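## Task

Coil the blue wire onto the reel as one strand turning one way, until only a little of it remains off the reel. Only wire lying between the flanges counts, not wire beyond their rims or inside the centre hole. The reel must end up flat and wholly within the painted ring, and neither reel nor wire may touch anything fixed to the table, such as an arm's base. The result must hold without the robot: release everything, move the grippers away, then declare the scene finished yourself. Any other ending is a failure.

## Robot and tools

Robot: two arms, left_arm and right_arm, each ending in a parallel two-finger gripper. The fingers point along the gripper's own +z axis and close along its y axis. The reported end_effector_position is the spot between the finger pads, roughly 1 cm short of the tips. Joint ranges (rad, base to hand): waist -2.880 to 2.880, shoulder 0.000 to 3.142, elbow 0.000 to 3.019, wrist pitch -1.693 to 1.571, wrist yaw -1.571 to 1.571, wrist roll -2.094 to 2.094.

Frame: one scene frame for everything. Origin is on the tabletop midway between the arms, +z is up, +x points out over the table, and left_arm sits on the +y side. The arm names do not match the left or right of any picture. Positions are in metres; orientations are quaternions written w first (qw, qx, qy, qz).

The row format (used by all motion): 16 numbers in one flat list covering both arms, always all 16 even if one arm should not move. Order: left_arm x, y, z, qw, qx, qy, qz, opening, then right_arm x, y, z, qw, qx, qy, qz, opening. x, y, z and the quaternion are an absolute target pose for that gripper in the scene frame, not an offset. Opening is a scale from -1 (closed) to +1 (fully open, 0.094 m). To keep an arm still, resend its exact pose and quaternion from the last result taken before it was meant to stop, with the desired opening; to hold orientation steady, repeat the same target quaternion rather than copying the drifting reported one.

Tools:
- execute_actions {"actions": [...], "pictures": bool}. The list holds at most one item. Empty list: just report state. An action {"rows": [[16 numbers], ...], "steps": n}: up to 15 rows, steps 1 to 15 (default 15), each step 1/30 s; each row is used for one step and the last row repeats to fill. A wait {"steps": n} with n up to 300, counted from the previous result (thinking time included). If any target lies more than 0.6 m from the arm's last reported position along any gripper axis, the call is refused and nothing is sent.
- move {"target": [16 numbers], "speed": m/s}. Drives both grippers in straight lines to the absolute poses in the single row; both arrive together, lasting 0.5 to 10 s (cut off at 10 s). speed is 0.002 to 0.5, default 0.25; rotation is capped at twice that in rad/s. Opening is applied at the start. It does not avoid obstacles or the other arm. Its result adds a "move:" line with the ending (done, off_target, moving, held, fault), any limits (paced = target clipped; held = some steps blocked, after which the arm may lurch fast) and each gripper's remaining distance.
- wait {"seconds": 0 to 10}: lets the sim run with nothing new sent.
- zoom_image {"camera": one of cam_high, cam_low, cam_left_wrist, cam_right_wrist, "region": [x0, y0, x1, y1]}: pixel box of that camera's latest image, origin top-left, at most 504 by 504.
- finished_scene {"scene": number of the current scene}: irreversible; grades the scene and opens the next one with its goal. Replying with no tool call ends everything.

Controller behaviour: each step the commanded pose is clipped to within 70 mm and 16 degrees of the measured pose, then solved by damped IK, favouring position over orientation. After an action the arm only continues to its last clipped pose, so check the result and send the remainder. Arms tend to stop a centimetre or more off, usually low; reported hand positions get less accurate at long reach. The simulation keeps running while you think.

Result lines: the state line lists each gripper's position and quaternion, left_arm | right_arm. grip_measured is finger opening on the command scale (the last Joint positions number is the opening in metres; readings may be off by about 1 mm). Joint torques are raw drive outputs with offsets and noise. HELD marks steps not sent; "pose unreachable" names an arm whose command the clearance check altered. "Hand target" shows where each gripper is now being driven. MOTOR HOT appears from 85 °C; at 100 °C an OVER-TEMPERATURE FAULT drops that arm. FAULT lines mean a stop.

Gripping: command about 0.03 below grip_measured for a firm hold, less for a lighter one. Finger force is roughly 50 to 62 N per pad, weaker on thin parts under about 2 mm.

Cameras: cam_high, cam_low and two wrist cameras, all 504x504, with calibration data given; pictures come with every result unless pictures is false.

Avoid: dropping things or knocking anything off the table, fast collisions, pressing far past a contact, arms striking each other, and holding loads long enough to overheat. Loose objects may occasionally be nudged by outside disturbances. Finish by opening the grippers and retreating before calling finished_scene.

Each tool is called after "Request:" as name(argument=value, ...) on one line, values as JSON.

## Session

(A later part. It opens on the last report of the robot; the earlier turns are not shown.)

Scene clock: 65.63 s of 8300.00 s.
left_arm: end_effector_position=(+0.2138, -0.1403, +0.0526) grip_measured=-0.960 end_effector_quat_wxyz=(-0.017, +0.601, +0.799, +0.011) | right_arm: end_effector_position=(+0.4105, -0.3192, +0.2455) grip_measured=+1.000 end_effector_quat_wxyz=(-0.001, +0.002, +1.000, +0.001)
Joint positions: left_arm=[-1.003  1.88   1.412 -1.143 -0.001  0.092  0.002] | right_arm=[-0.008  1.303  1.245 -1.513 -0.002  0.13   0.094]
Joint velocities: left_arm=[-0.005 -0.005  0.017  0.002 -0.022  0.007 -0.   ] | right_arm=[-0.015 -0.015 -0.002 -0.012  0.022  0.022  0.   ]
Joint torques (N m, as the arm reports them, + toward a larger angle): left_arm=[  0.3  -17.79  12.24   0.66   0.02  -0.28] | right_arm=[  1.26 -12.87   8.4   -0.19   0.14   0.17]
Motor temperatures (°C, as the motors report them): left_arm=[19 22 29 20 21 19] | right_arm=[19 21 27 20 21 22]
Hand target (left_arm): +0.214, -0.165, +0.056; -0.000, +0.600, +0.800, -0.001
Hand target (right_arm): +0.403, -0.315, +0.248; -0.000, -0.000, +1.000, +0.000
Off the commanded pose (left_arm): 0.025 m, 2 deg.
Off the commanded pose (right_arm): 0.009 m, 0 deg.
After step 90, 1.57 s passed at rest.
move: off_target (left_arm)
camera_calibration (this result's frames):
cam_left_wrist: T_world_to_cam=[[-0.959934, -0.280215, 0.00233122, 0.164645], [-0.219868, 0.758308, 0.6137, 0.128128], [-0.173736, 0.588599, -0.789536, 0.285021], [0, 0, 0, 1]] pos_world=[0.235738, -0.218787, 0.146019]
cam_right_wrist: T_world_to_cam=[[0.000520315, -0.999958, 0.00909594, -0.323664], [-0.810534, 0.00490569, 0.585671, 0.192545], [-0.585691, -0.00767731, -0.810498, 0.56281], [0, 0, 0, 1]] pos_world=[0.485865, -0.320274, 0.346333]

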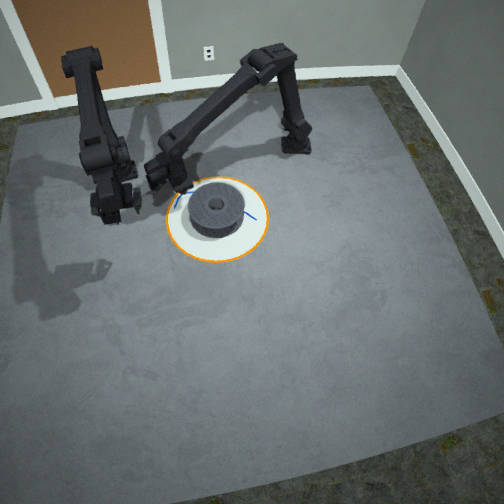

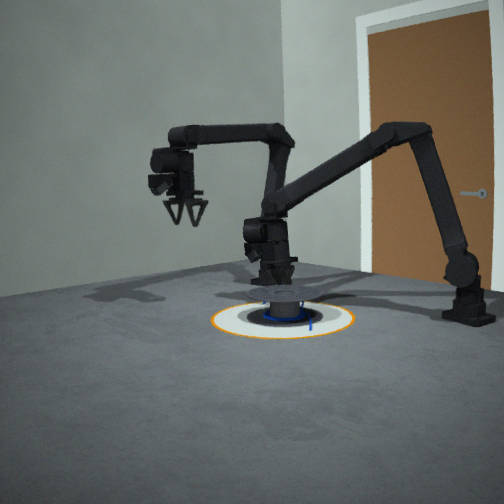

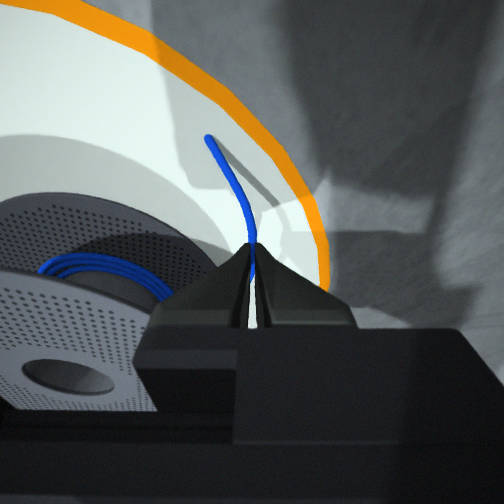

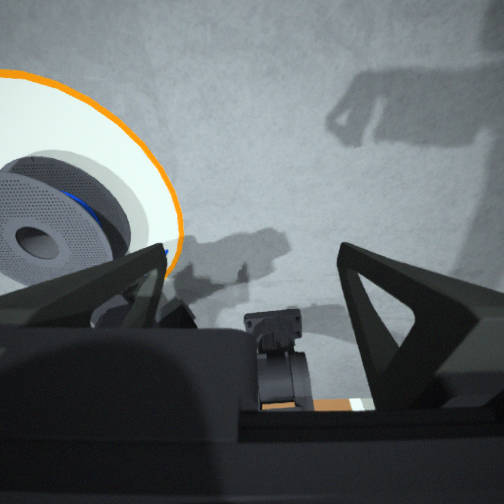

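Release and withdraw left.

Request:
move(target=[0.215,-0.165,0.05,0,0.6,0.8,0,-0.5,0.403,-0.315,0.248,0,0,1,0,1], speed=0.05)

Request:
move(target=[0.215,-0.14,0.17,0,0.6,0.8,0,-0.5,0.403,-0.315,0.248,0,0,1,0,1], speed=0.15)

Request:
move(target=[0.33,0.16,0.17,0,0.38,-0.92,0,-0.3,0.25,-0.20,0.14,0,0.5,0.866,0,-0.3], speed=0.15)

Request:
zoom_image(camera="cam_high", region=[135, 150, 295, 270])

Scene clock: 69.30 s of 8300.00 s.
left_arm: end_effector_position=(+0.2146, -0.1431, +0.0503) grip_measured=-0.503 end_effector_quat_wxyz=(-0.013, +0.600, +0.800, +0.009) | right_arm: end_effector_position=(+0.4105, -0.3192, +0.2455) grip_measured=+1.000 end_effector_quat_wxyz=(-0.001, +0.002, +1.000, +0.001)
Joint positions: left_arm=[-1.003  1.884  1.412 -1.13  -0.001  0.089  0.023] | right_arm=[-0.008  1.303  1.245 -1.513 -0.002  0.13   0.094]
Joint velocities: left_arm=[-0.005 -0.005  0.017 -0.002 -0.022  0.037 -0.001] | right_arm=[ 0.005  0.005  0.002  0.007 -0.022  0.022  0.   ]
Joint torques (N m, as the arm reports them, + toward a larger angle): left_arm=[  0.27 -17.84  11.61   0.65   0.03  -0.26] | right_arm=[  1.29 -12.87   8.4   -0.2    0.14   0.17]
Motor temperatures (°C, as the motors report them): left_arm=[19 22 29 20 21 19] | right_arm=[19 21 27 20 21 22]
Hand target (left_arm): +0.214, -0.164, +0.051; -0.000, +0.600, +0.800, -0.001
Hand target (right_arm): +0.403, -0.315, +0.248; -0.000, -0.000, +1.000, +0.000
Off the commanded pose (left_arm): 0.022 m, 2 deg.
Off the commanded pose (right_arm): 0.009 m, 0 deg.
move: off_target (left_arm)
camera_calibration (this result's frames):
cam_left_wrist: T_world_to_cam=[[-0.95919, -0.28276, 0.00145399, 0.164221], [-0.223911, 0.762679, 0.606783, 0.133619], [-0.172683, 0.581694, -0.794867, 0.284044], [0, 0, 0, 1]] pos_world=[0.236487, -0.220699, 0.14446]
cam_right_wrist: T_world_to_cam=[[0.000520315, -0.999958, 0.00909594, -0.323664], [-0.810534, 0.00490569, 0.585671, 0.192545], [-0.585691, -0.00767731, -0.810498, 0.56281], [0, 0, 0, 1]] pos_world=[0.485865, -0.320274, 0.346333]

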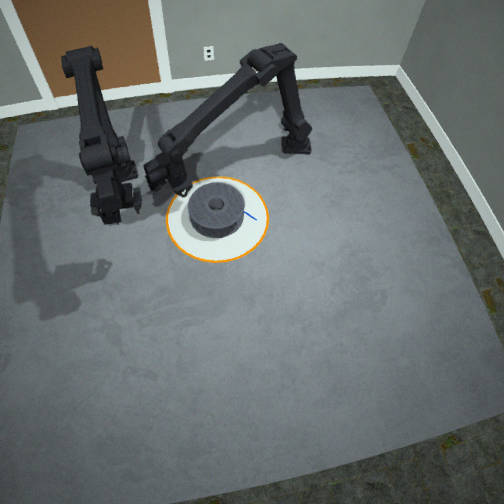

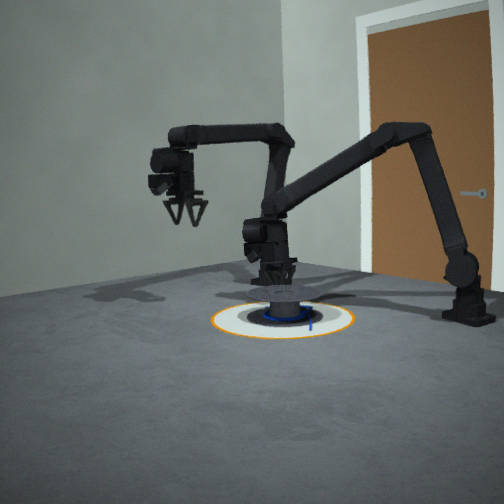

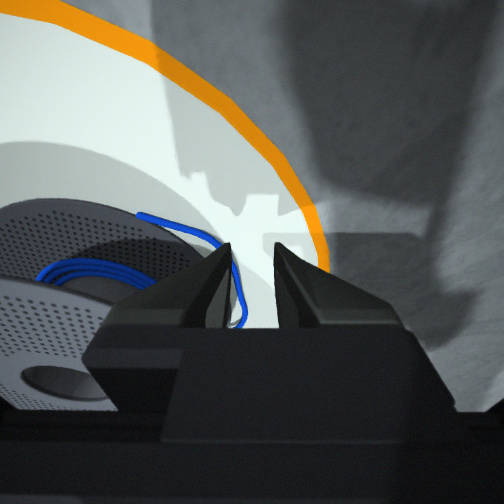

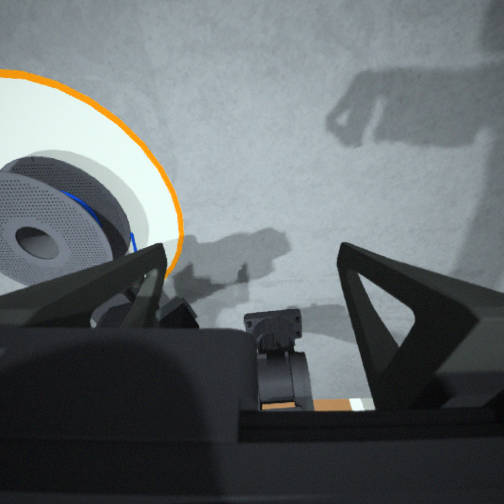

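Scene clock: 70.50 s of 8300.00 s.
left_arm: end_effector_position=(+0.2083, -0.1269, +0.1525) grip_measured=-0.503 end_effector_quat_wxyz=(-0.014, +0.600, +0.800, +0.009) | right_arm: end_effector_position=(+0.4105, -0.3192, +0.2455) grip_measured=+1.000 end_effector_quat_wxyz=(-0.001, +0.002, +1.000, +0.001)
Joint positions: left_arm=[-1.003  1.749  1.504 -1.358 -0.001  0.089  0.023] | right_arm=[-0.008  1.303  1.245 -1.513 -0.002  0.13   0.094]
Joint velocities: left_arm=[-0.005 -0.005  0.002  0.002  0.051 -0.007  0.001] | right_arm=[-0.005 -0.005 -0.002 -0.012 -0.051  0.037  0.   ]
Joint torques (N m, as the arm reports them, + toward a larger angle): left_arm=[  1.66 -19.26  12.63  -0.75  -0.01  -0.08] | right_arm=[  1.28 -12.86   8.4   -0.19   0.14   0.17]
Motor temperatures (°C, as the motors report them): left_arm=[19 22 29 20 21 19] | right_arm=[19 21 27 20 21 22]
Hand target (left_arm): +0.214, -0.137, +0.170; +0.000, +0.600, +0.800, -0.000
Hand target (right_arm): +0.403, -0.315, +0.248; -0.000, -0.000, +1.000, +0.000
Off the commanded pose (left_arm): 0.023 m, 2 deg.
Off the commanded pose (right_arm): 0.009 m, 0 deg.
move: off_target (left_arm)
camera_calibration (this result's frames):
cam_left_wrist: T_world_to_cam=[[-0.959189, -0.282763, 0.00161829, 0.162555], [-0.223488, 0.7616, 0.608292, 0.057457], [-0.173235, 0.583105, -0.793712, 0.35489], [0, 0, 0, 1]] pos_world=[0.230241, -0.204733, 0.246466]
cam_right_wrist: T_world_to_cam=[[0.000520315, -0.999958, 0.00909594, -0.323664], [-0.810534, 0.00490569, 0.585671, 0.192545], [-0.585691, -0.00767731, -0.810498, 0.56281], [0, 0, 0, 1]] pos_world=[0.485865, -0.320274, 0.346333]

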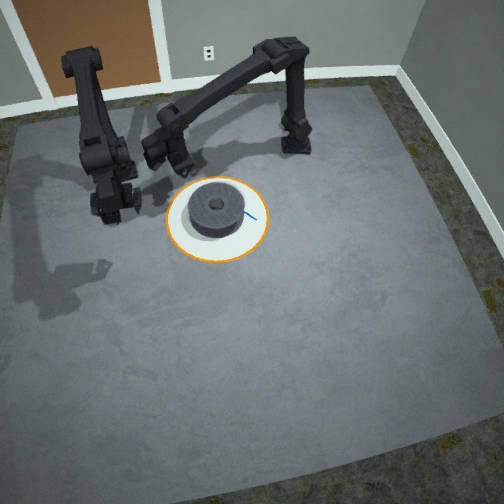

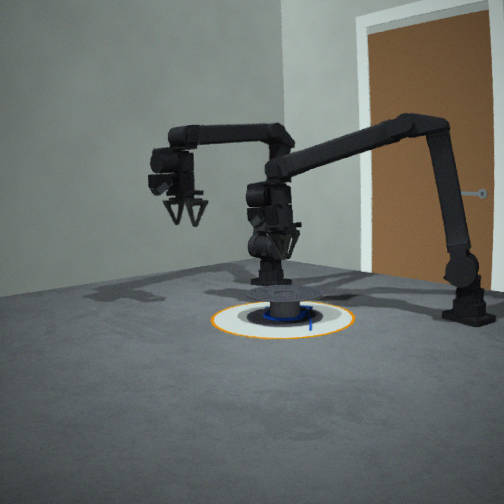

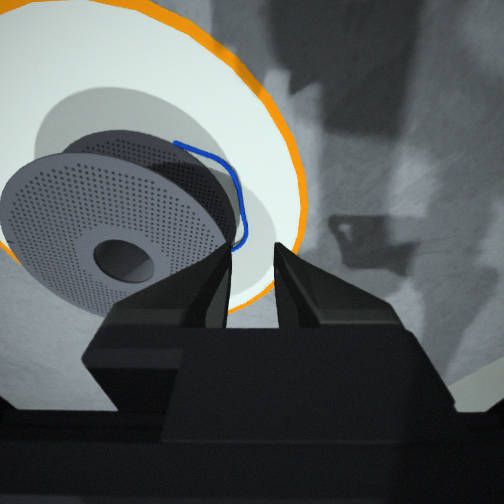

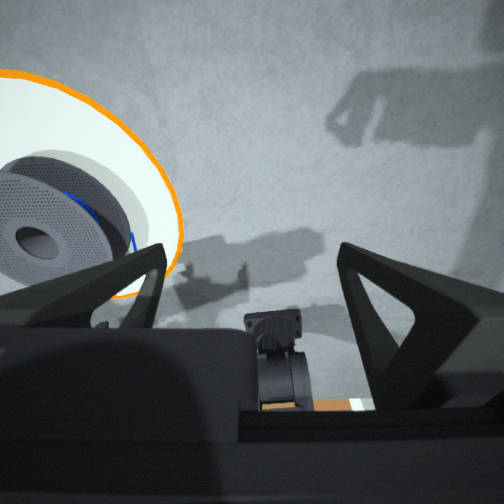

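Scene clock: 77.83 s of 8300.00 s.
left_arm: end_effector_position=(+0.3315, +0.1558, +0.1687) grip_measured=-0.303 end_effector_quat_wxyz=(-0.001, -0.369, +0.929, +0.005) | right_arm: end_effector_position=(+0.2544, -0.2015, +0.1394) grip_measured=-0.298 end_effector_quat_wxyz=(-0.005, +0.500, +0.866, -0.010)
Joint positions: left_arm=[-0.377  1.347  1.081 -1.314 -0.005 -1.328  0.033] | right_arm=[ 0.531  1.089  0.79  -1.295 -0.002  1.712  0.033]
Joint velocities: left_arm=[ 0.005  0.005 -0.007 -0.007  0.022  0.022  0.001] | right_arm=[-0.005  0.005  0.012  0.002  0.081 -0.007  0.   ]
Joint torques (N m, as the arm reports them, + toward a larger angle): left_arm=[  2.39 -12.64   7.6    0.64  -0.29  -0.27] | right_arm=[ 1.15 -8.44  7.89  0.43  0.16  0.19]
Motor temperatures (°C, as the motors report them): left_arm=[19 22 28 20 21 19] | right_arm=[19 21 27 20 21 22]
Hand target (left_arm): +0.333, +0.160, +0.169; +0.005, -0.382, +0.924, -0.000
Hand target (right_arm): +0.252, -0.199, +0.139; -0.002, +0.500, +0.866, -0.002
Off the commanded pose (left_arm): 0.005 m, 2 deg.
Off the commanded pose (right_arm): 0.005 m, 1 deg.
move: done
camera_calibration (this result's frames):
cam_left_wrist: T_world_to_cam=[[0.688746, -0.724929, -0.0103052, -0.114828], [-0.586505, -0.565474, 0.579872, 0.191742], [-0.426194, -0.393341, -0.814642, 0.463715], [0, 0, 0, 1]] pos_world=[0.389178, 0.20758, 0.265393]
cam_right_wrist: T_world_to_cam=[[-0.863339, -0.503435, 0.0346332, 0.111299], [-0.391529, 0.711567, 0.583419, 0.163601], [-0.318357, 0.490128, -0.811433, 0.418747], [0, 0, 0, 1]] pos_world=[0.293455, -0.265621, 0.240482]

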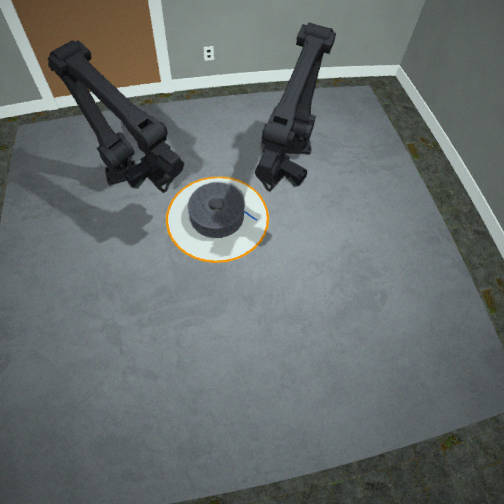

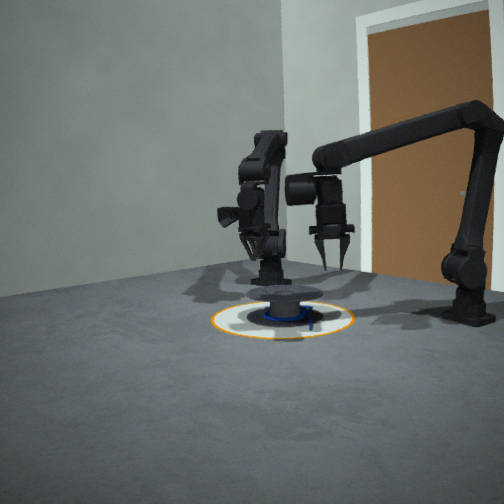

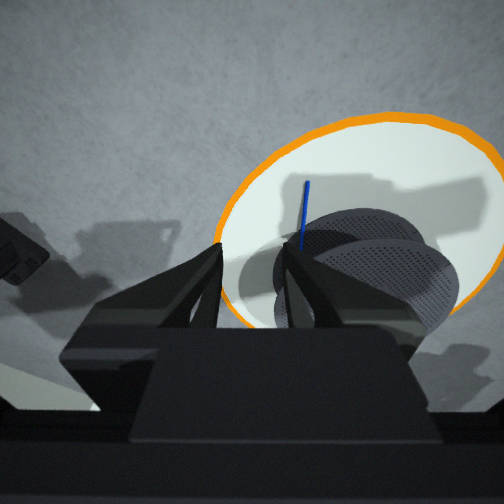

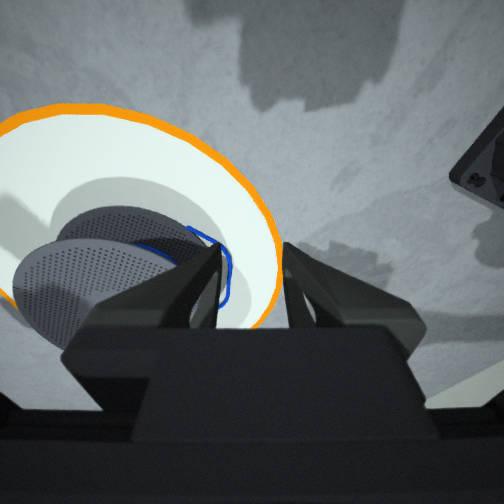

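Region (135, 150, 295, 270) of cam_high's 504x504 image, scaled by 3.150, with more detail than that image has; it fills the top 378 rows of this view, and the rest is white.

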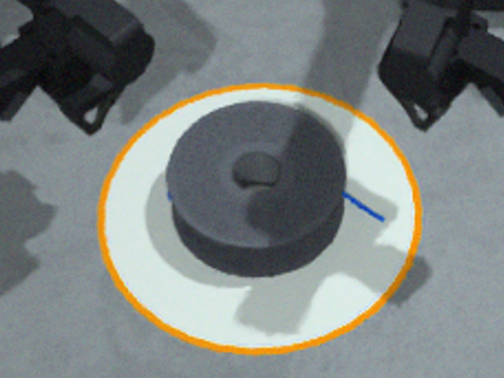

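Request:
move(target=[0.33,0.16,0.17,0,0.38,-0.92,0,-0.3,0.212,-0.14,0.085,0.067,0.25,0.933,0.25,-0.55], speed=0.1)

Scene clock: 90.97 s of 8300.00 s.
left_arm: end_effector_position=(+0.3315, +0.1558, +0.1696) grip_measured=-0.303 end_effector_quat_wxyz=(+0.000, -0.371, +0.929, +0.004) | right_arm: end_effector_position=(+0.2160, -0.1429, +0.0838) grip_measured=-0.548 end_effector_quat_wxyz=(+0.066, +0.262, +0.933, +0.239)
Joint positions: left_arm=[-0.377  1.345  1.081 -1.314 -0.005 -1.331  0.033] | right_arm=[ 0.738  0.824  0.407 -0.658 -0.074  1.438  0.021]
Joint velocities: left_arm=[-0.005 -0.015  0.017 -0.002 -0.022 -0.066 -0.   ] | right_arm=[0.005 0.015 0.002 0.002 0.022 0.037 0.   ]
Joint torques (N m, as the arm reports them, + toward a larger angle): left_arm=[  2.19 -12.55   7.64   0.13   0.01  -0.26] | right_arm=[ 1.22 -4.49  8.41  1.6  -0.01 -0.1 ]
Motor temperatures (°C, as the motors report them): left_arm=[19 22 27 20 21 20] | right_arm=[19 21 26 20 21 22]
Hand target (left_arm): +0.330, +0.160, +0.170; +0.000, -0.382, +0.924, +0.000
Hand target (right_arm): +0.213, -0.140, +0.084; +0.069, +0.248, +0.934, +0.248
Off the commanded pose (left_arm): 0.004 m, 1 deg.
Off the commanded pose (right_arm): 0.005 m, 2 deg.
After step 90, 6.03 s passed at rest.
move: done
camera_calibration (this result's frames):
cam_left_wrist: T_world_to_cam=[[0.690976, -0.722837, -0.00770213, -0.116225], [-0.586093, -0.566433, 0.579352, 0.191284], [-0.42314, -0.395804, -0.815041, 0.463897], [0, 0, 0, 1]] pos_world=[0.388713, 0.20795, 0.266379]
cam_right_wrist: T_world_to_cam=[[-0.455781, -0.755906, -0.469967, 0.0277394], [-0.836917, 0.184183, 0.51541, 0.165943], [-0.303041, 0.628237, -0.716578, 0.34114], [0, 0, 0, 1]] pos_world=[0.254903, -0.223912, 0.171962]

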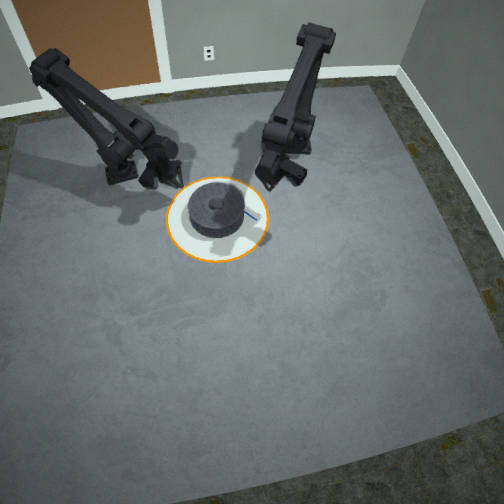

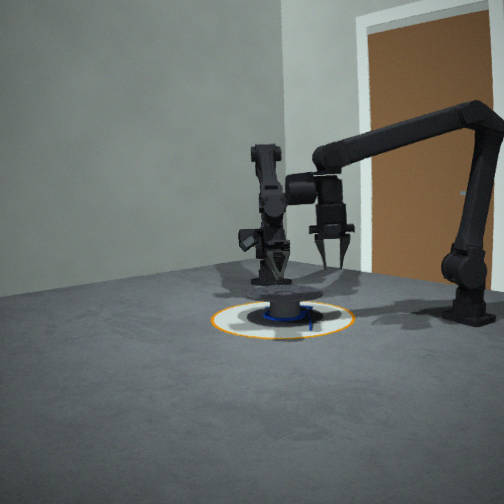

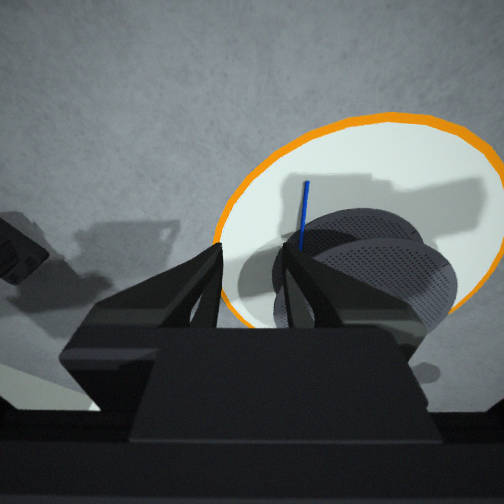

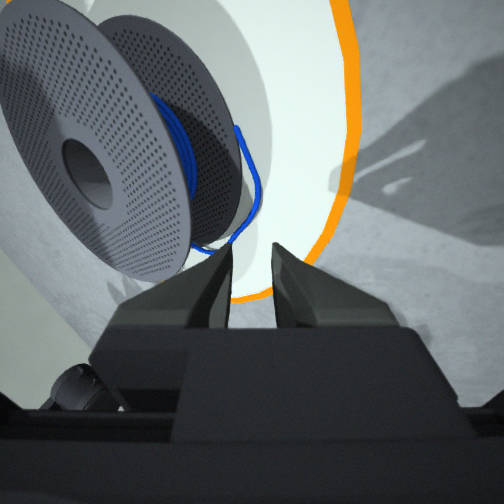

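Request:
move(target=[0.33,0.16,0.17,0,0.38,-0.92,0,-0.3,0.222,-0.127,0.038,0.067,0.25,0.933,0.25,-0.7], speed=0.04)

Request:
zoom_image(camera="cam_right_wrist", region=[130, 80, 380, 330])

Scene clock: 95.87 s of 8300.00 s.
left_arm: end_effector_position=(+0.3315, +0.1558, +0.1696) grip_measured=-0.303 end_effector_quat_wxyz=(+0.000, -0.371, +0.929, +0.004) | right_arm: end_effector_position=(+0.2269, -0.1290, +0.0429) grip_measured=-0.698 end_effector_quat_wxyz=(+0.070, +0.259, +0.930, +0.250)
Joint positions: left_arm=[-0.377  1.345  1.081 -1.314 -0.005 -1.331  0.033] | right_arm=[ 0.738  0.987  0.347 -0.412 -0.077  1.437  0.014]
Joint velocities: left_arm=[ 0.005  0.005  0.022 -0.002 -0.051 -0.081  0.   ] | right_arm=[ 0.015 -0.005 -0.012  0.002 -0.081  0.007  0.   ]
Joint torques (N m, as the arm reports them, + toward a larger angle): left_arm=[  2.15 -12.55   7.64   0.13   0.01  -0.26] | right_arm=[ 1.28 -3.98  7.48  1.61 -0.02 -0.05]
Motor temperatures (°C, as the motors report them): left_arm=[19 22 27 20 21 20] | right_arm=[19 21 26 20 21 22]
Hand target (left_arm): +0.330, +0.160, +0.170; +0.000, -0.382, +0.924, +0.000
Hand target (right_arm): +0.222, -0.127, +0.038; +0.067, +0.250, +0.933, +0.250
Off the commanded pose (left_arm): 0.004 m, 1 deg.
Off the commanded pose (right_arm): 0.007 m, 1 deg.
After step 90, 0.37 s passed at rest.
move: done
camera_calibration (this result's frames):
cam_left_wrist: T_world_to_cam=[[0.690976, -0.722837, -0.00770213, -0.116225], [-0.586093, -0.566433, 0.579352, 0.191284], [-0.42314, -0.395804, -0.815041, 0.463897], [0, 0, 0, 1]] pos_world=[0.388713, 0.20795, 0.266379]
cam_right_wrist: T_world_to_cam=[[-0.447021, -0.747814, -0.490864, 0.0239654], [-0.844377, 0.171606, 0.507522, 0.193999], [-0.295297, 0.641347, -0.708148, 0.305965], [0, 0, 0, 1]] pos_world=[0.264872, -0.2116, 0.129974]

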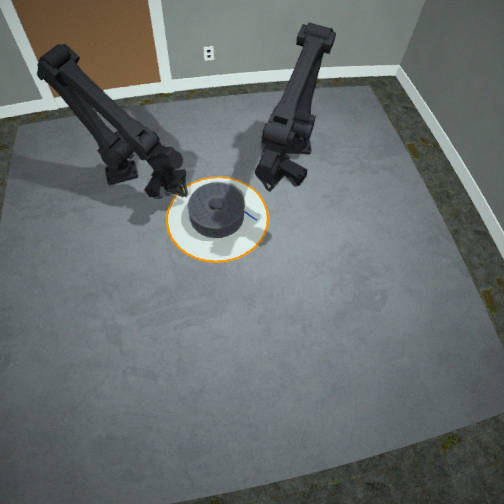

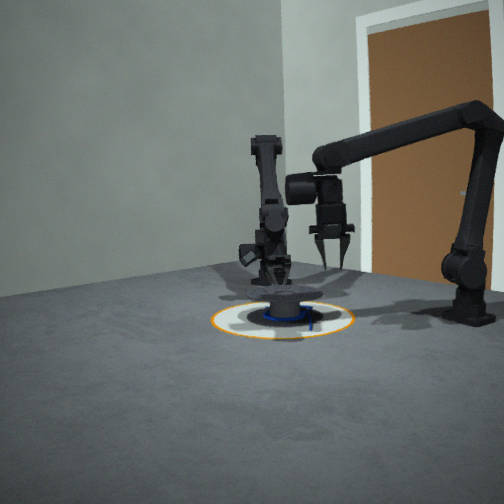

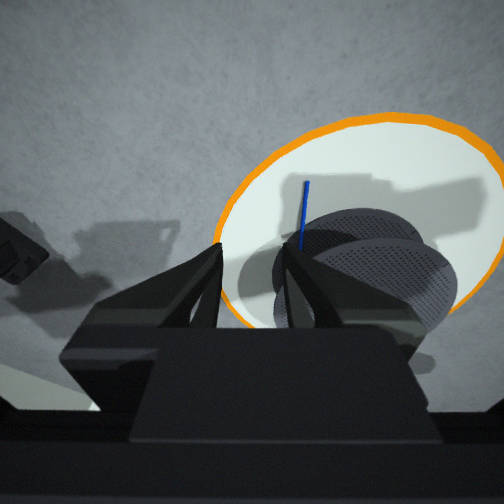

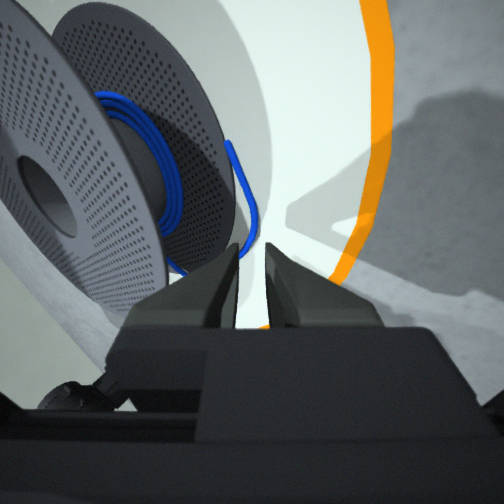

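Region (130, 80, 380, 330) of cam_right_wrist's 504x504 image, scaled by 2.016, with more detail than that image has.

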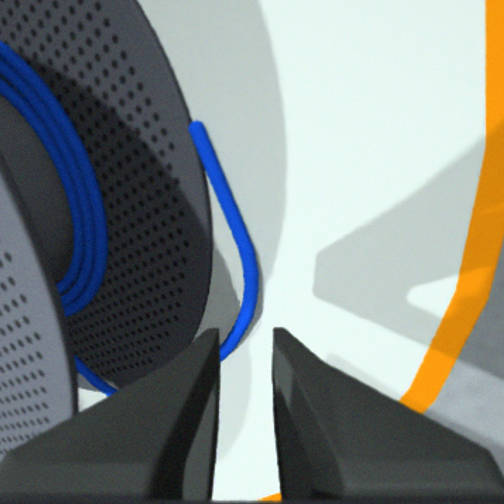

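Well aligned. Advance along the axis.

Request:
move(target=[0.33,0.16,0.17,0,0.38,-0.92,0,-0.3,0.230,-0.113,0.008,0.067,0.25,0.933,0.25,-0.75], speed=0.025)

Request:
zoom_image(camera="cam_right_wrist", region=[130, 80, 380, 330])

Scene clock: 100.20 s of 8300.00 s.
left_arm: end_effector_position=(+0.3314, +0.1558, +0.1696) grip_measured=-0.303 end_effector_quat_wxyz=(-0.000, -0.371, +0.929, +0.004) | right_arm: end_effector_position=(+0.2361, -0.1128, +0.0158) grip_measured=-0.748 end_effector_quat_wxyz=(+0.071, +0.254, +0.930, +0.255)
Joint positions: left_arm=[-0.377  1.345  1.081 -1.314 -0.004 -1.332  0.033] | right_arm=[ 0.749  1.148  0.34  -0.232 -0.077  1.437  0.012]
Joint velocities: left_arm=[ 0.005 -0.024 -0.017 -0.012  0.007 -0.051  0.   ] | right_arm=[ 0.005 -0.015 -0.012 -0.002 -0.037  0.007 -0.001]
Joint torques (N m, as the arm reports them, + toward a larger angle): left_arm=[  2.2  -12.51   7.64   0.13   0.02  -0.27] | right_arm=[ 1.32 -4.61  6.36  1.62  0.17  0.05]
Motor temperatures (°C, as the motors report them): left_arm=[19 21 27 20 21 20] | right_arm=[19 21 26 20 21 22]
Hand target (left_arm): +0.330, +0.160, +0.170; -0.000, -0.382, +0.924, +0.000
Hand target (right_arm): +0.230, -0.113, +0.008; +0.067, +0.250, +0.933, +0.250
Off the commanded pose (left_arm): 0.004 m, 1 deg.
Off the commanded pose (right_arm): 0.010 m, 1 deg.
move: done
camera_calibration (this result's frames):
cam_left_wrist: T_world_to_cam=[[0.691252, -0.722574, -0.00761179, -0.116388], [-0.585758, -0.566472, 0.579652, 0.191077], [-0.423154, -0.396227, -0.814828, 0.463895], [0, 0, 0, 1]] pos_world=[0.388677, 0.207948, 0.266351]
cam_right_wrist: T_world_to_cam=[[-0.435425, -0.748181, -0.50063, 0.0242766], [-0.849927, 0.158378, 0.502534, 0.212663], [-0.296697, 0.644315, -0.704861, 0.279767], [0, 0, 0, 1]] pos_world=[0.274325, -0.195776, 0.10248]

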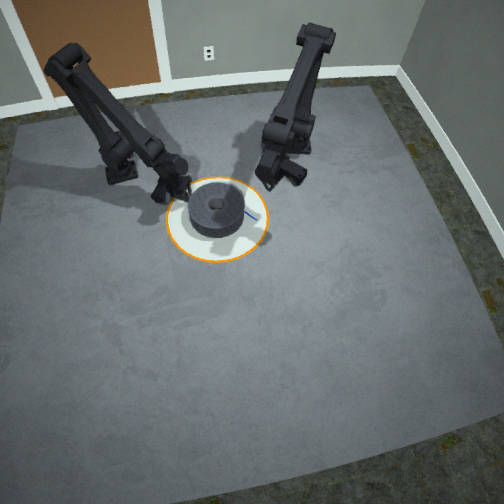

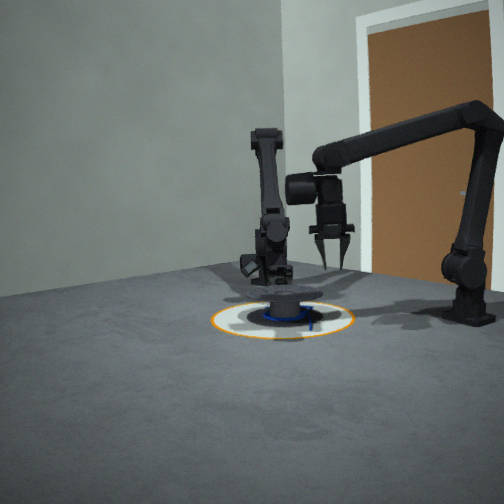

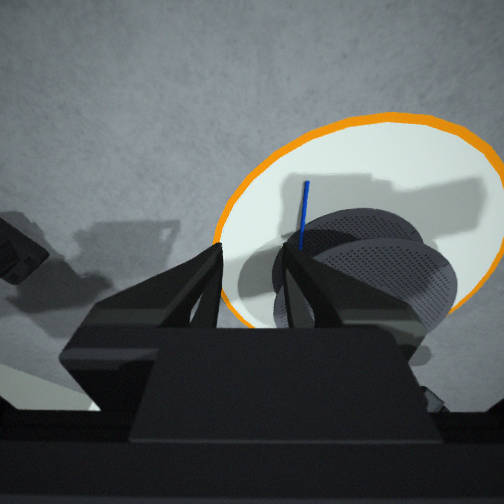

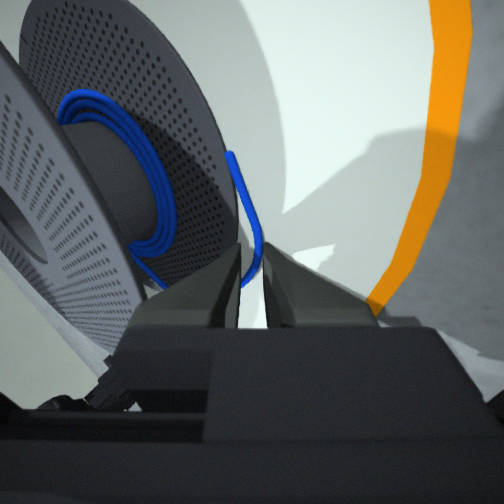

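Region (130, 80, 380, 330) of cam_right_wrist's 504x504 image, scaled by 2.016, with more detail than that image has.

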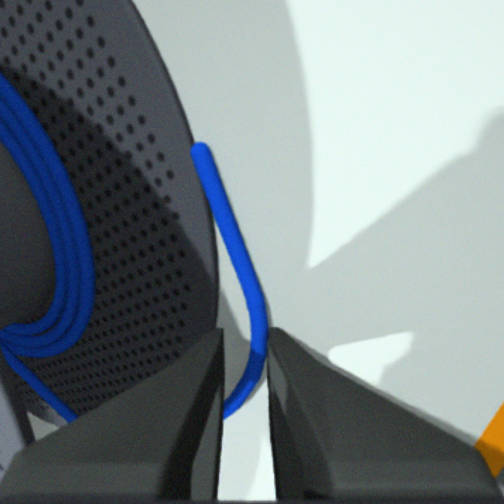

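Request:
move(target=[0.33,0.16,0.17,0,0.38,-0.92,0,-0.3,0.229,-0.115,0.0,0.067,0.25,0.933,0.25,-0.75], speed=0.015)

Request:
zoom_image(camera="cam_right_wrist", region=[130, 80, 380, 330])

Scene clock: 103.20 s of 8300.00 s.
left_arm: end_effector_position=(+0.3314, +0.1558, +0.1696) grip_measured=-0.303 end_effector_quat_wxyz=(-0.000, -0.371, +0.929, +0.004) | right_arm: end_effector_position=(+0.2385, -0.1100, +0.0154) grip_measured=-0.748 end_effector_quat_wxyz=(+0.075, +0.252, +0.927, +0.266)
Joint positions: left_arm=[-0.377  1.345  1.081 -1.314 -0.004 -1.332  0.033] | right_arm=[ 0.749  1.156  0.332 -0.191 -0.077  1.437  0.012]
Joint velocities: left_arm=[-0.015 -0.015  0.007  0.007 -0.007 -0.007  0.   ] | right_arm=[-0.005 -0.005 -0.002  0.017  0.022 -0.022 -0.   ]
Joint torques (N m, as the arm reports them, + toward a larger angle): left_arm=[  2.16 -12.48   7.65   0.14   0.01  -0.26] | right_arm=[ 1.16 -3.82  5.52  1.43  0.15  0.03]
Motor temperatures (°C, as the motors report them): left_arm=[19 21 27 20 21 20] | right_arm=[19 20 26 20 21 22]
Hand target (left_arm): +0.330, +0.160, +0.170; -0.000, -0.382, +0.924, +0.000
Hand target (right_arm): +0.229, -0.116, +0.001; +0.067, +0.250, +0.933, +0.250
Off the commanded pose (left_arm): 0.004 m, 1 deg.
Off the commanded pose (right_arm): 0.019 m, 2 deg.
move: off_target (right_arm)
camera_calibration (this result's frames):
cam_left_wrist: T_world_to_cam=[[0.691252, -0.722574, -0.00761179, -0.116388], [-0.585758, -0.566472, 0.579652, 0.191077], [-0.423154, -0.396227, -0.814828, 0.463895], [0, 0, 0, 1]] pos_world=[0.388677, 0.207948, 0.266351]
cam_right_wrist: T_world_to_cam=[[-0.427509, -0.738538, -0.521343, 0.026718], [-0.857632, 0.148992, 0.492207, 0.215339], [-0.285838, 0.657543, -0.69709, 0.27712], [0, 0, 0, 1]] pos_world=[0.275315, -0.19457, 0.101115]

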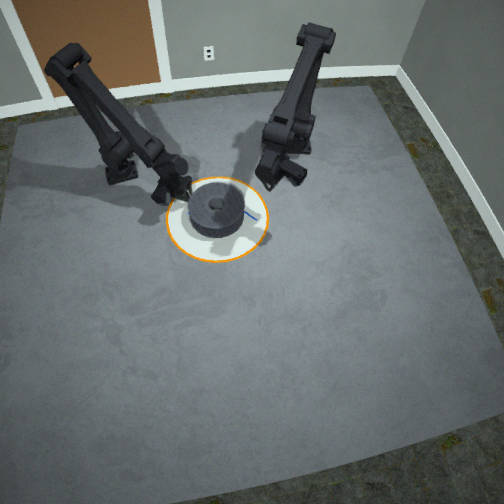

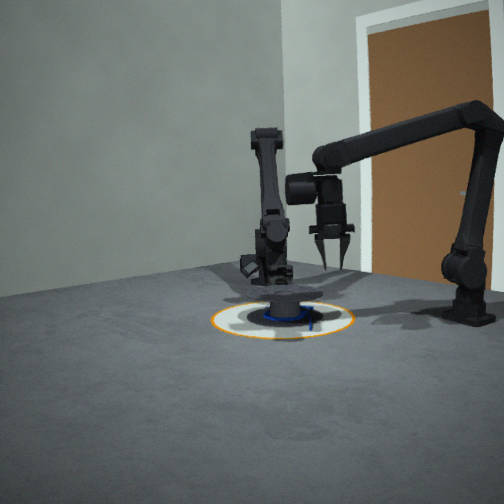

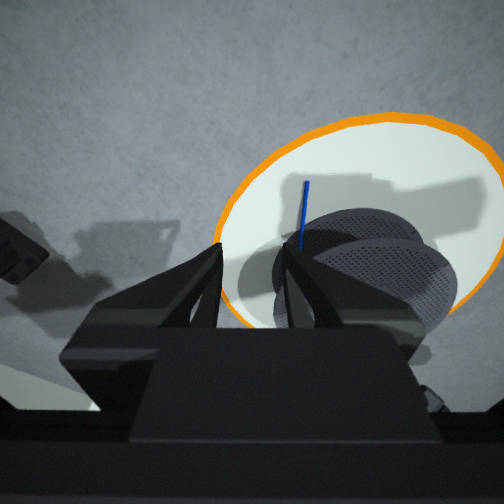

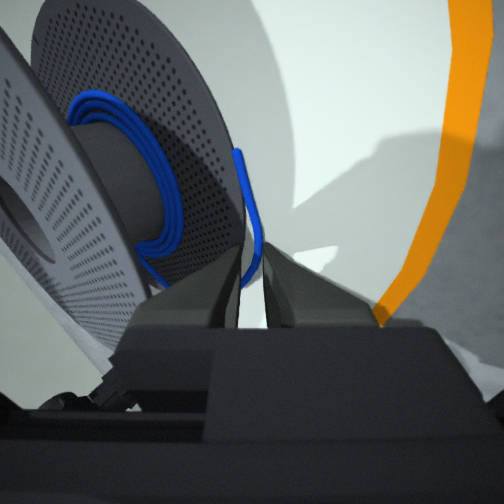

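Region (130, 80, 380, 330) of cam_right_wrist's 504x504 image, scaled by 2.016, with more detail than that image has.

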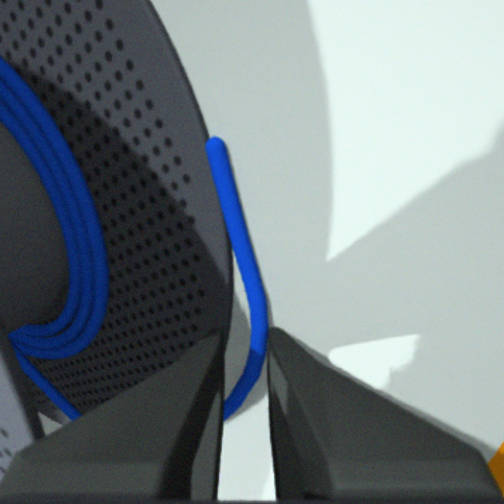

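Request:
move(target=[0.33,0.16,0.17,0,0.38,-0.92,0,-0.3,0.224,-0.123,0.004,0.067,0.25,0.933,0.25,-1], speed=0.015)

Request:
zoom_image(camera="cam_right_wrist", region=[130, 80, 380, 330])

Scene clock: 106.73 s of 8300.00 s.
left_arm: end_effector_position=(+0.3314, +0.1558, +0.1696) grip_measured=-0.303 end_effector_quat_wxyz=(-0.000, -0.371, +0.929, +0.004) | right_arm: end_effector_position=(+0.2349, -0.1144, +0.0128) grip_measured=-0.977 end_effector_quat_wxyz=(+0.075, +0.253, +0.928, +0.264)
Joint positions: left_arm=[-0.377  1.345  1.081 -1.314 -0.004 -1.332  0.033] | right_arm=[ 0.749  1.147  0.318 -0.191 -0.077  1.437  0.001]
Joint velocities: left_arm=[-0.024 -0.005 -0.007  0.007 -0.051 -0.022 -0.   ] | right_arm=[-0.005  0.005  0.002  0.007  0.022  0.007  0.002]
Joint torques (N m, as the arm reports them, + toward a larger angle): left_arm=[  2.19 -12.49   7.64   0.12   0.    -0.26] | right_arm=[ 0.78 -6.33  5.26  0.46  0.06  0.  ]
Motor temperatures (°C, as the motors report them): left_arm=[19 21 27 20 21 20] | right_arm=[19 20 26 20 21 22]
Hand target (left_arm): +0.330, +0.160, +0.170; -0.000, -0.382, +0.924, +0.000
Hand target (right_arm): +0.224, -0.123, +0.004; +0.067, +0.250, +0.933, +0.250
Off the commanded pose (left_arm): 0.004 m, 1 deg.
Off the commanded pose (right_arm): 0.016 m, 2 deg.
move: off_target (right_arm)
camera_calibration (this result's frames):
cam_left_wrist: T_world_to_cam=[[0.691252, -0.722574, -0.00761179, -0.116388], [-0.585758, -0.566472, 0.579652, 0.191077], [-0.423154, -0.396227, -0.814828, 0.463895], [0, 0, 0, 1]] pos_world=[0.388677, 0.207948, 0.266351]
cam_right_wrist: T_world_to_cam=[[-0.429017, -0.740376, -0.517482, 0.0206802], [-0.8562, 0.150737, 0.494166, 0.214034], [-0.287865, 0.655074, -0.698579, 0.277361], [0, 0, 0, 1]] pos_world=[0.27197, -0.198644, 0.098692]

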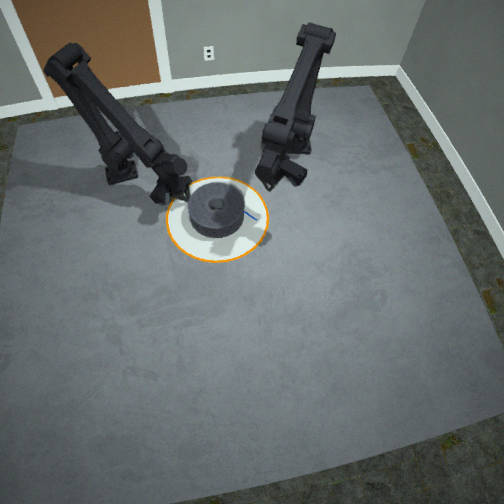

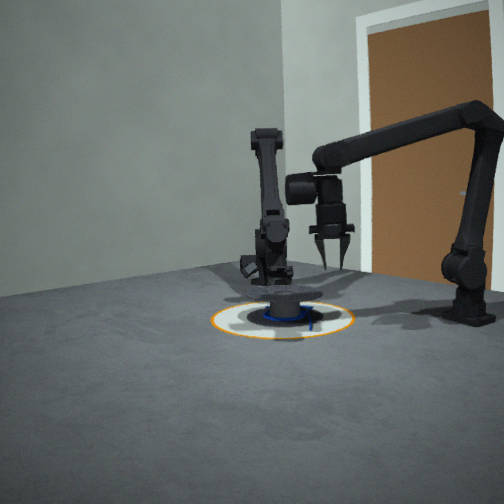

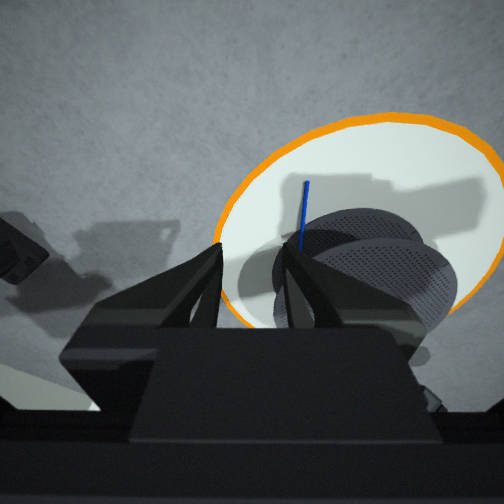

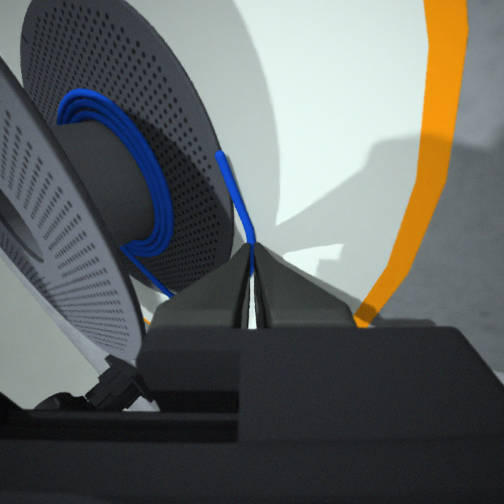

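Region (130, 80, 380, 330) of cam_right_wrist's 504x504 image, scaled by 2.016, with more detail than that image has.

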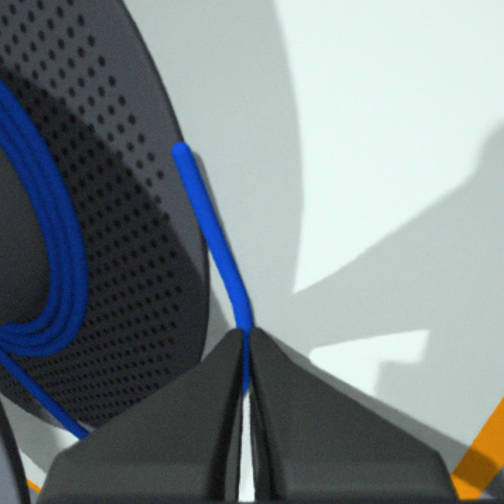

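Request:
move(target=[0.33,0.16,0.17,0,0.38,-0.92,0,-0.3,0.232,-0.118,0.03,0.109,0.2345,0.875,0.408,-1], speed=0.04)

Request:
zoom_image(camera="cam_right_wrist", region=[80, 30, 380, 330])

Scene clock: 113.03 s of 8300.00 s.
left_arm: end_effector_position=(+0.3314, +0.1558, +0.1696) grip_measured=-0.303 end_effector_quat_wxyz=(-0.000, -0.371, +0.929, +0.004) | right_arm: end_effector_position=(+0.2286, -0.1155, +0.0258) grip_measured=-0.977 end_effector_quat_wxyz=(+0.103, +0.232, +0.882, +0.398)
Joint positions: left_arm=[-0.377  1.345  1.081 -1.314 -0.004 -1.332  0.033] | right_arm=[ 0.72   1.069  0.14   0.195 -0.153  1.437  0.001]
Joint velocities: left_arm=[-0.015 -0.005 -0.022 -0.002 -0.051  0.022  0.   ] | right_arm=[ 0.005 -0.005 -0.002  0.002  0.051  0.007  0.   ]
Joint torques (N m, as the arm reports them, + toward a larger angle): left_arm=[  2.2  -12.52   7.66   0.15   0.    -0.27] | right_arm=[-1.46 -5.31  6.    2.16 -0.06 -0.07]
Motor temperatures (°C, as the motors report them): left_arm=[19 21 27 20 21 20] | right_arm=[19 20 26 20 21 22]
Hand target (left_arm): +0.330, +0.160, +0.170; -0.000, -0.382, +0.924, +0.000
Hand target (right_arm): +0.232, -0.118, +0.030; +0.111, +0.234, +0.876, +0.407
Off the commanded pose (left_arm): 0.004 m, 1 deg.
Off the commanded pose (right_arm): 0.006 m, 2 deg.
move: done
camera_calibration (this result's frames):
cam_left_wrist: T_world_to_cam=[[0.691252, -0.722574, -0.00761179, -0.116388], [-0.585758, -0.566472, 0.579652, 0.191077], [-0.423154, -0.396227, -0.814828, 0.463895], [0, 0, 0, 1]] pos_world=[0.388677, 0.207948, 0.266351]
cam_right_wrist: T_world_to_cam=[[-0.326581, -0.585375, -0.742079, 0.024131], [-0.920283, 0.0179598, 0.39084, 0.204369], [-0.21546, 0.810564, -0.544576, 0.282762], [0, 0, 0, 1]] pos_world=[0.256882, -0.218741, 0.0920167]

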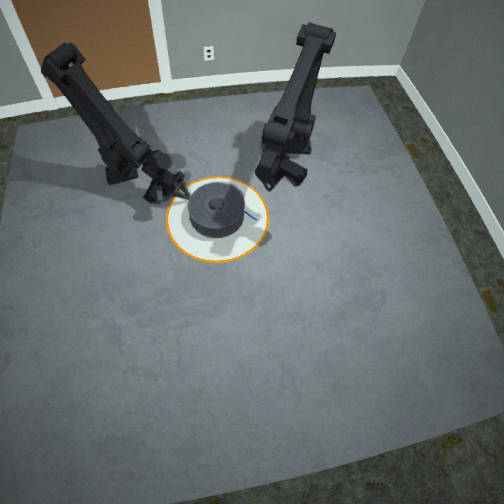

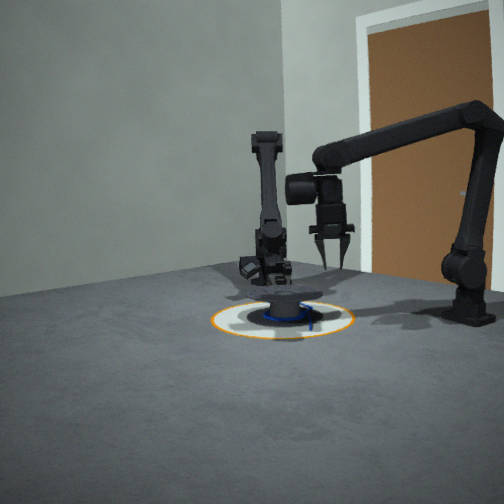

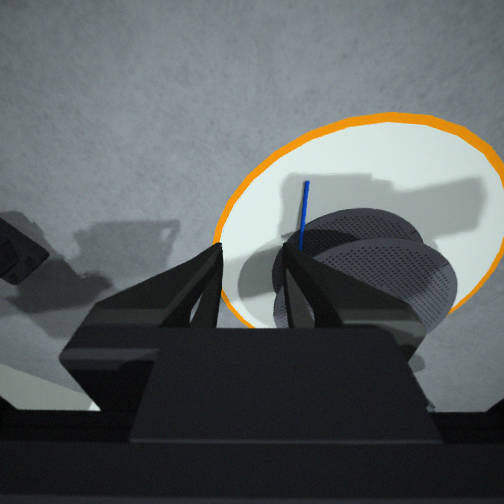

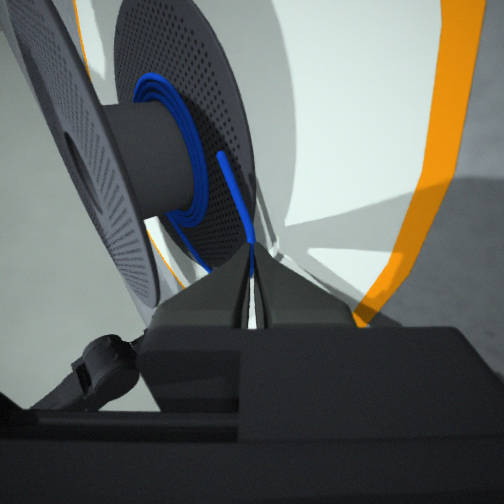

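Region (80, 30, 380, 330) of cam_right_wrist's 504x504 image, scaled by 1.680, with more detail than that image has.

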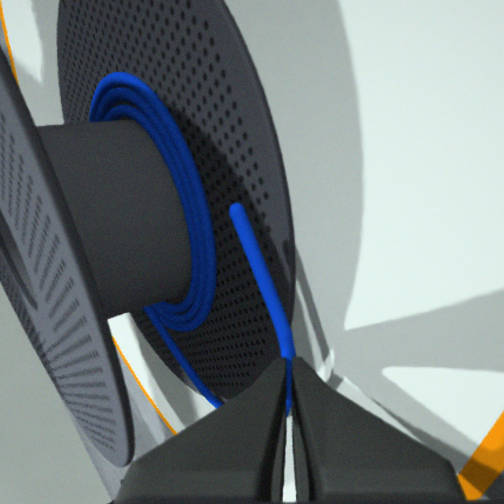

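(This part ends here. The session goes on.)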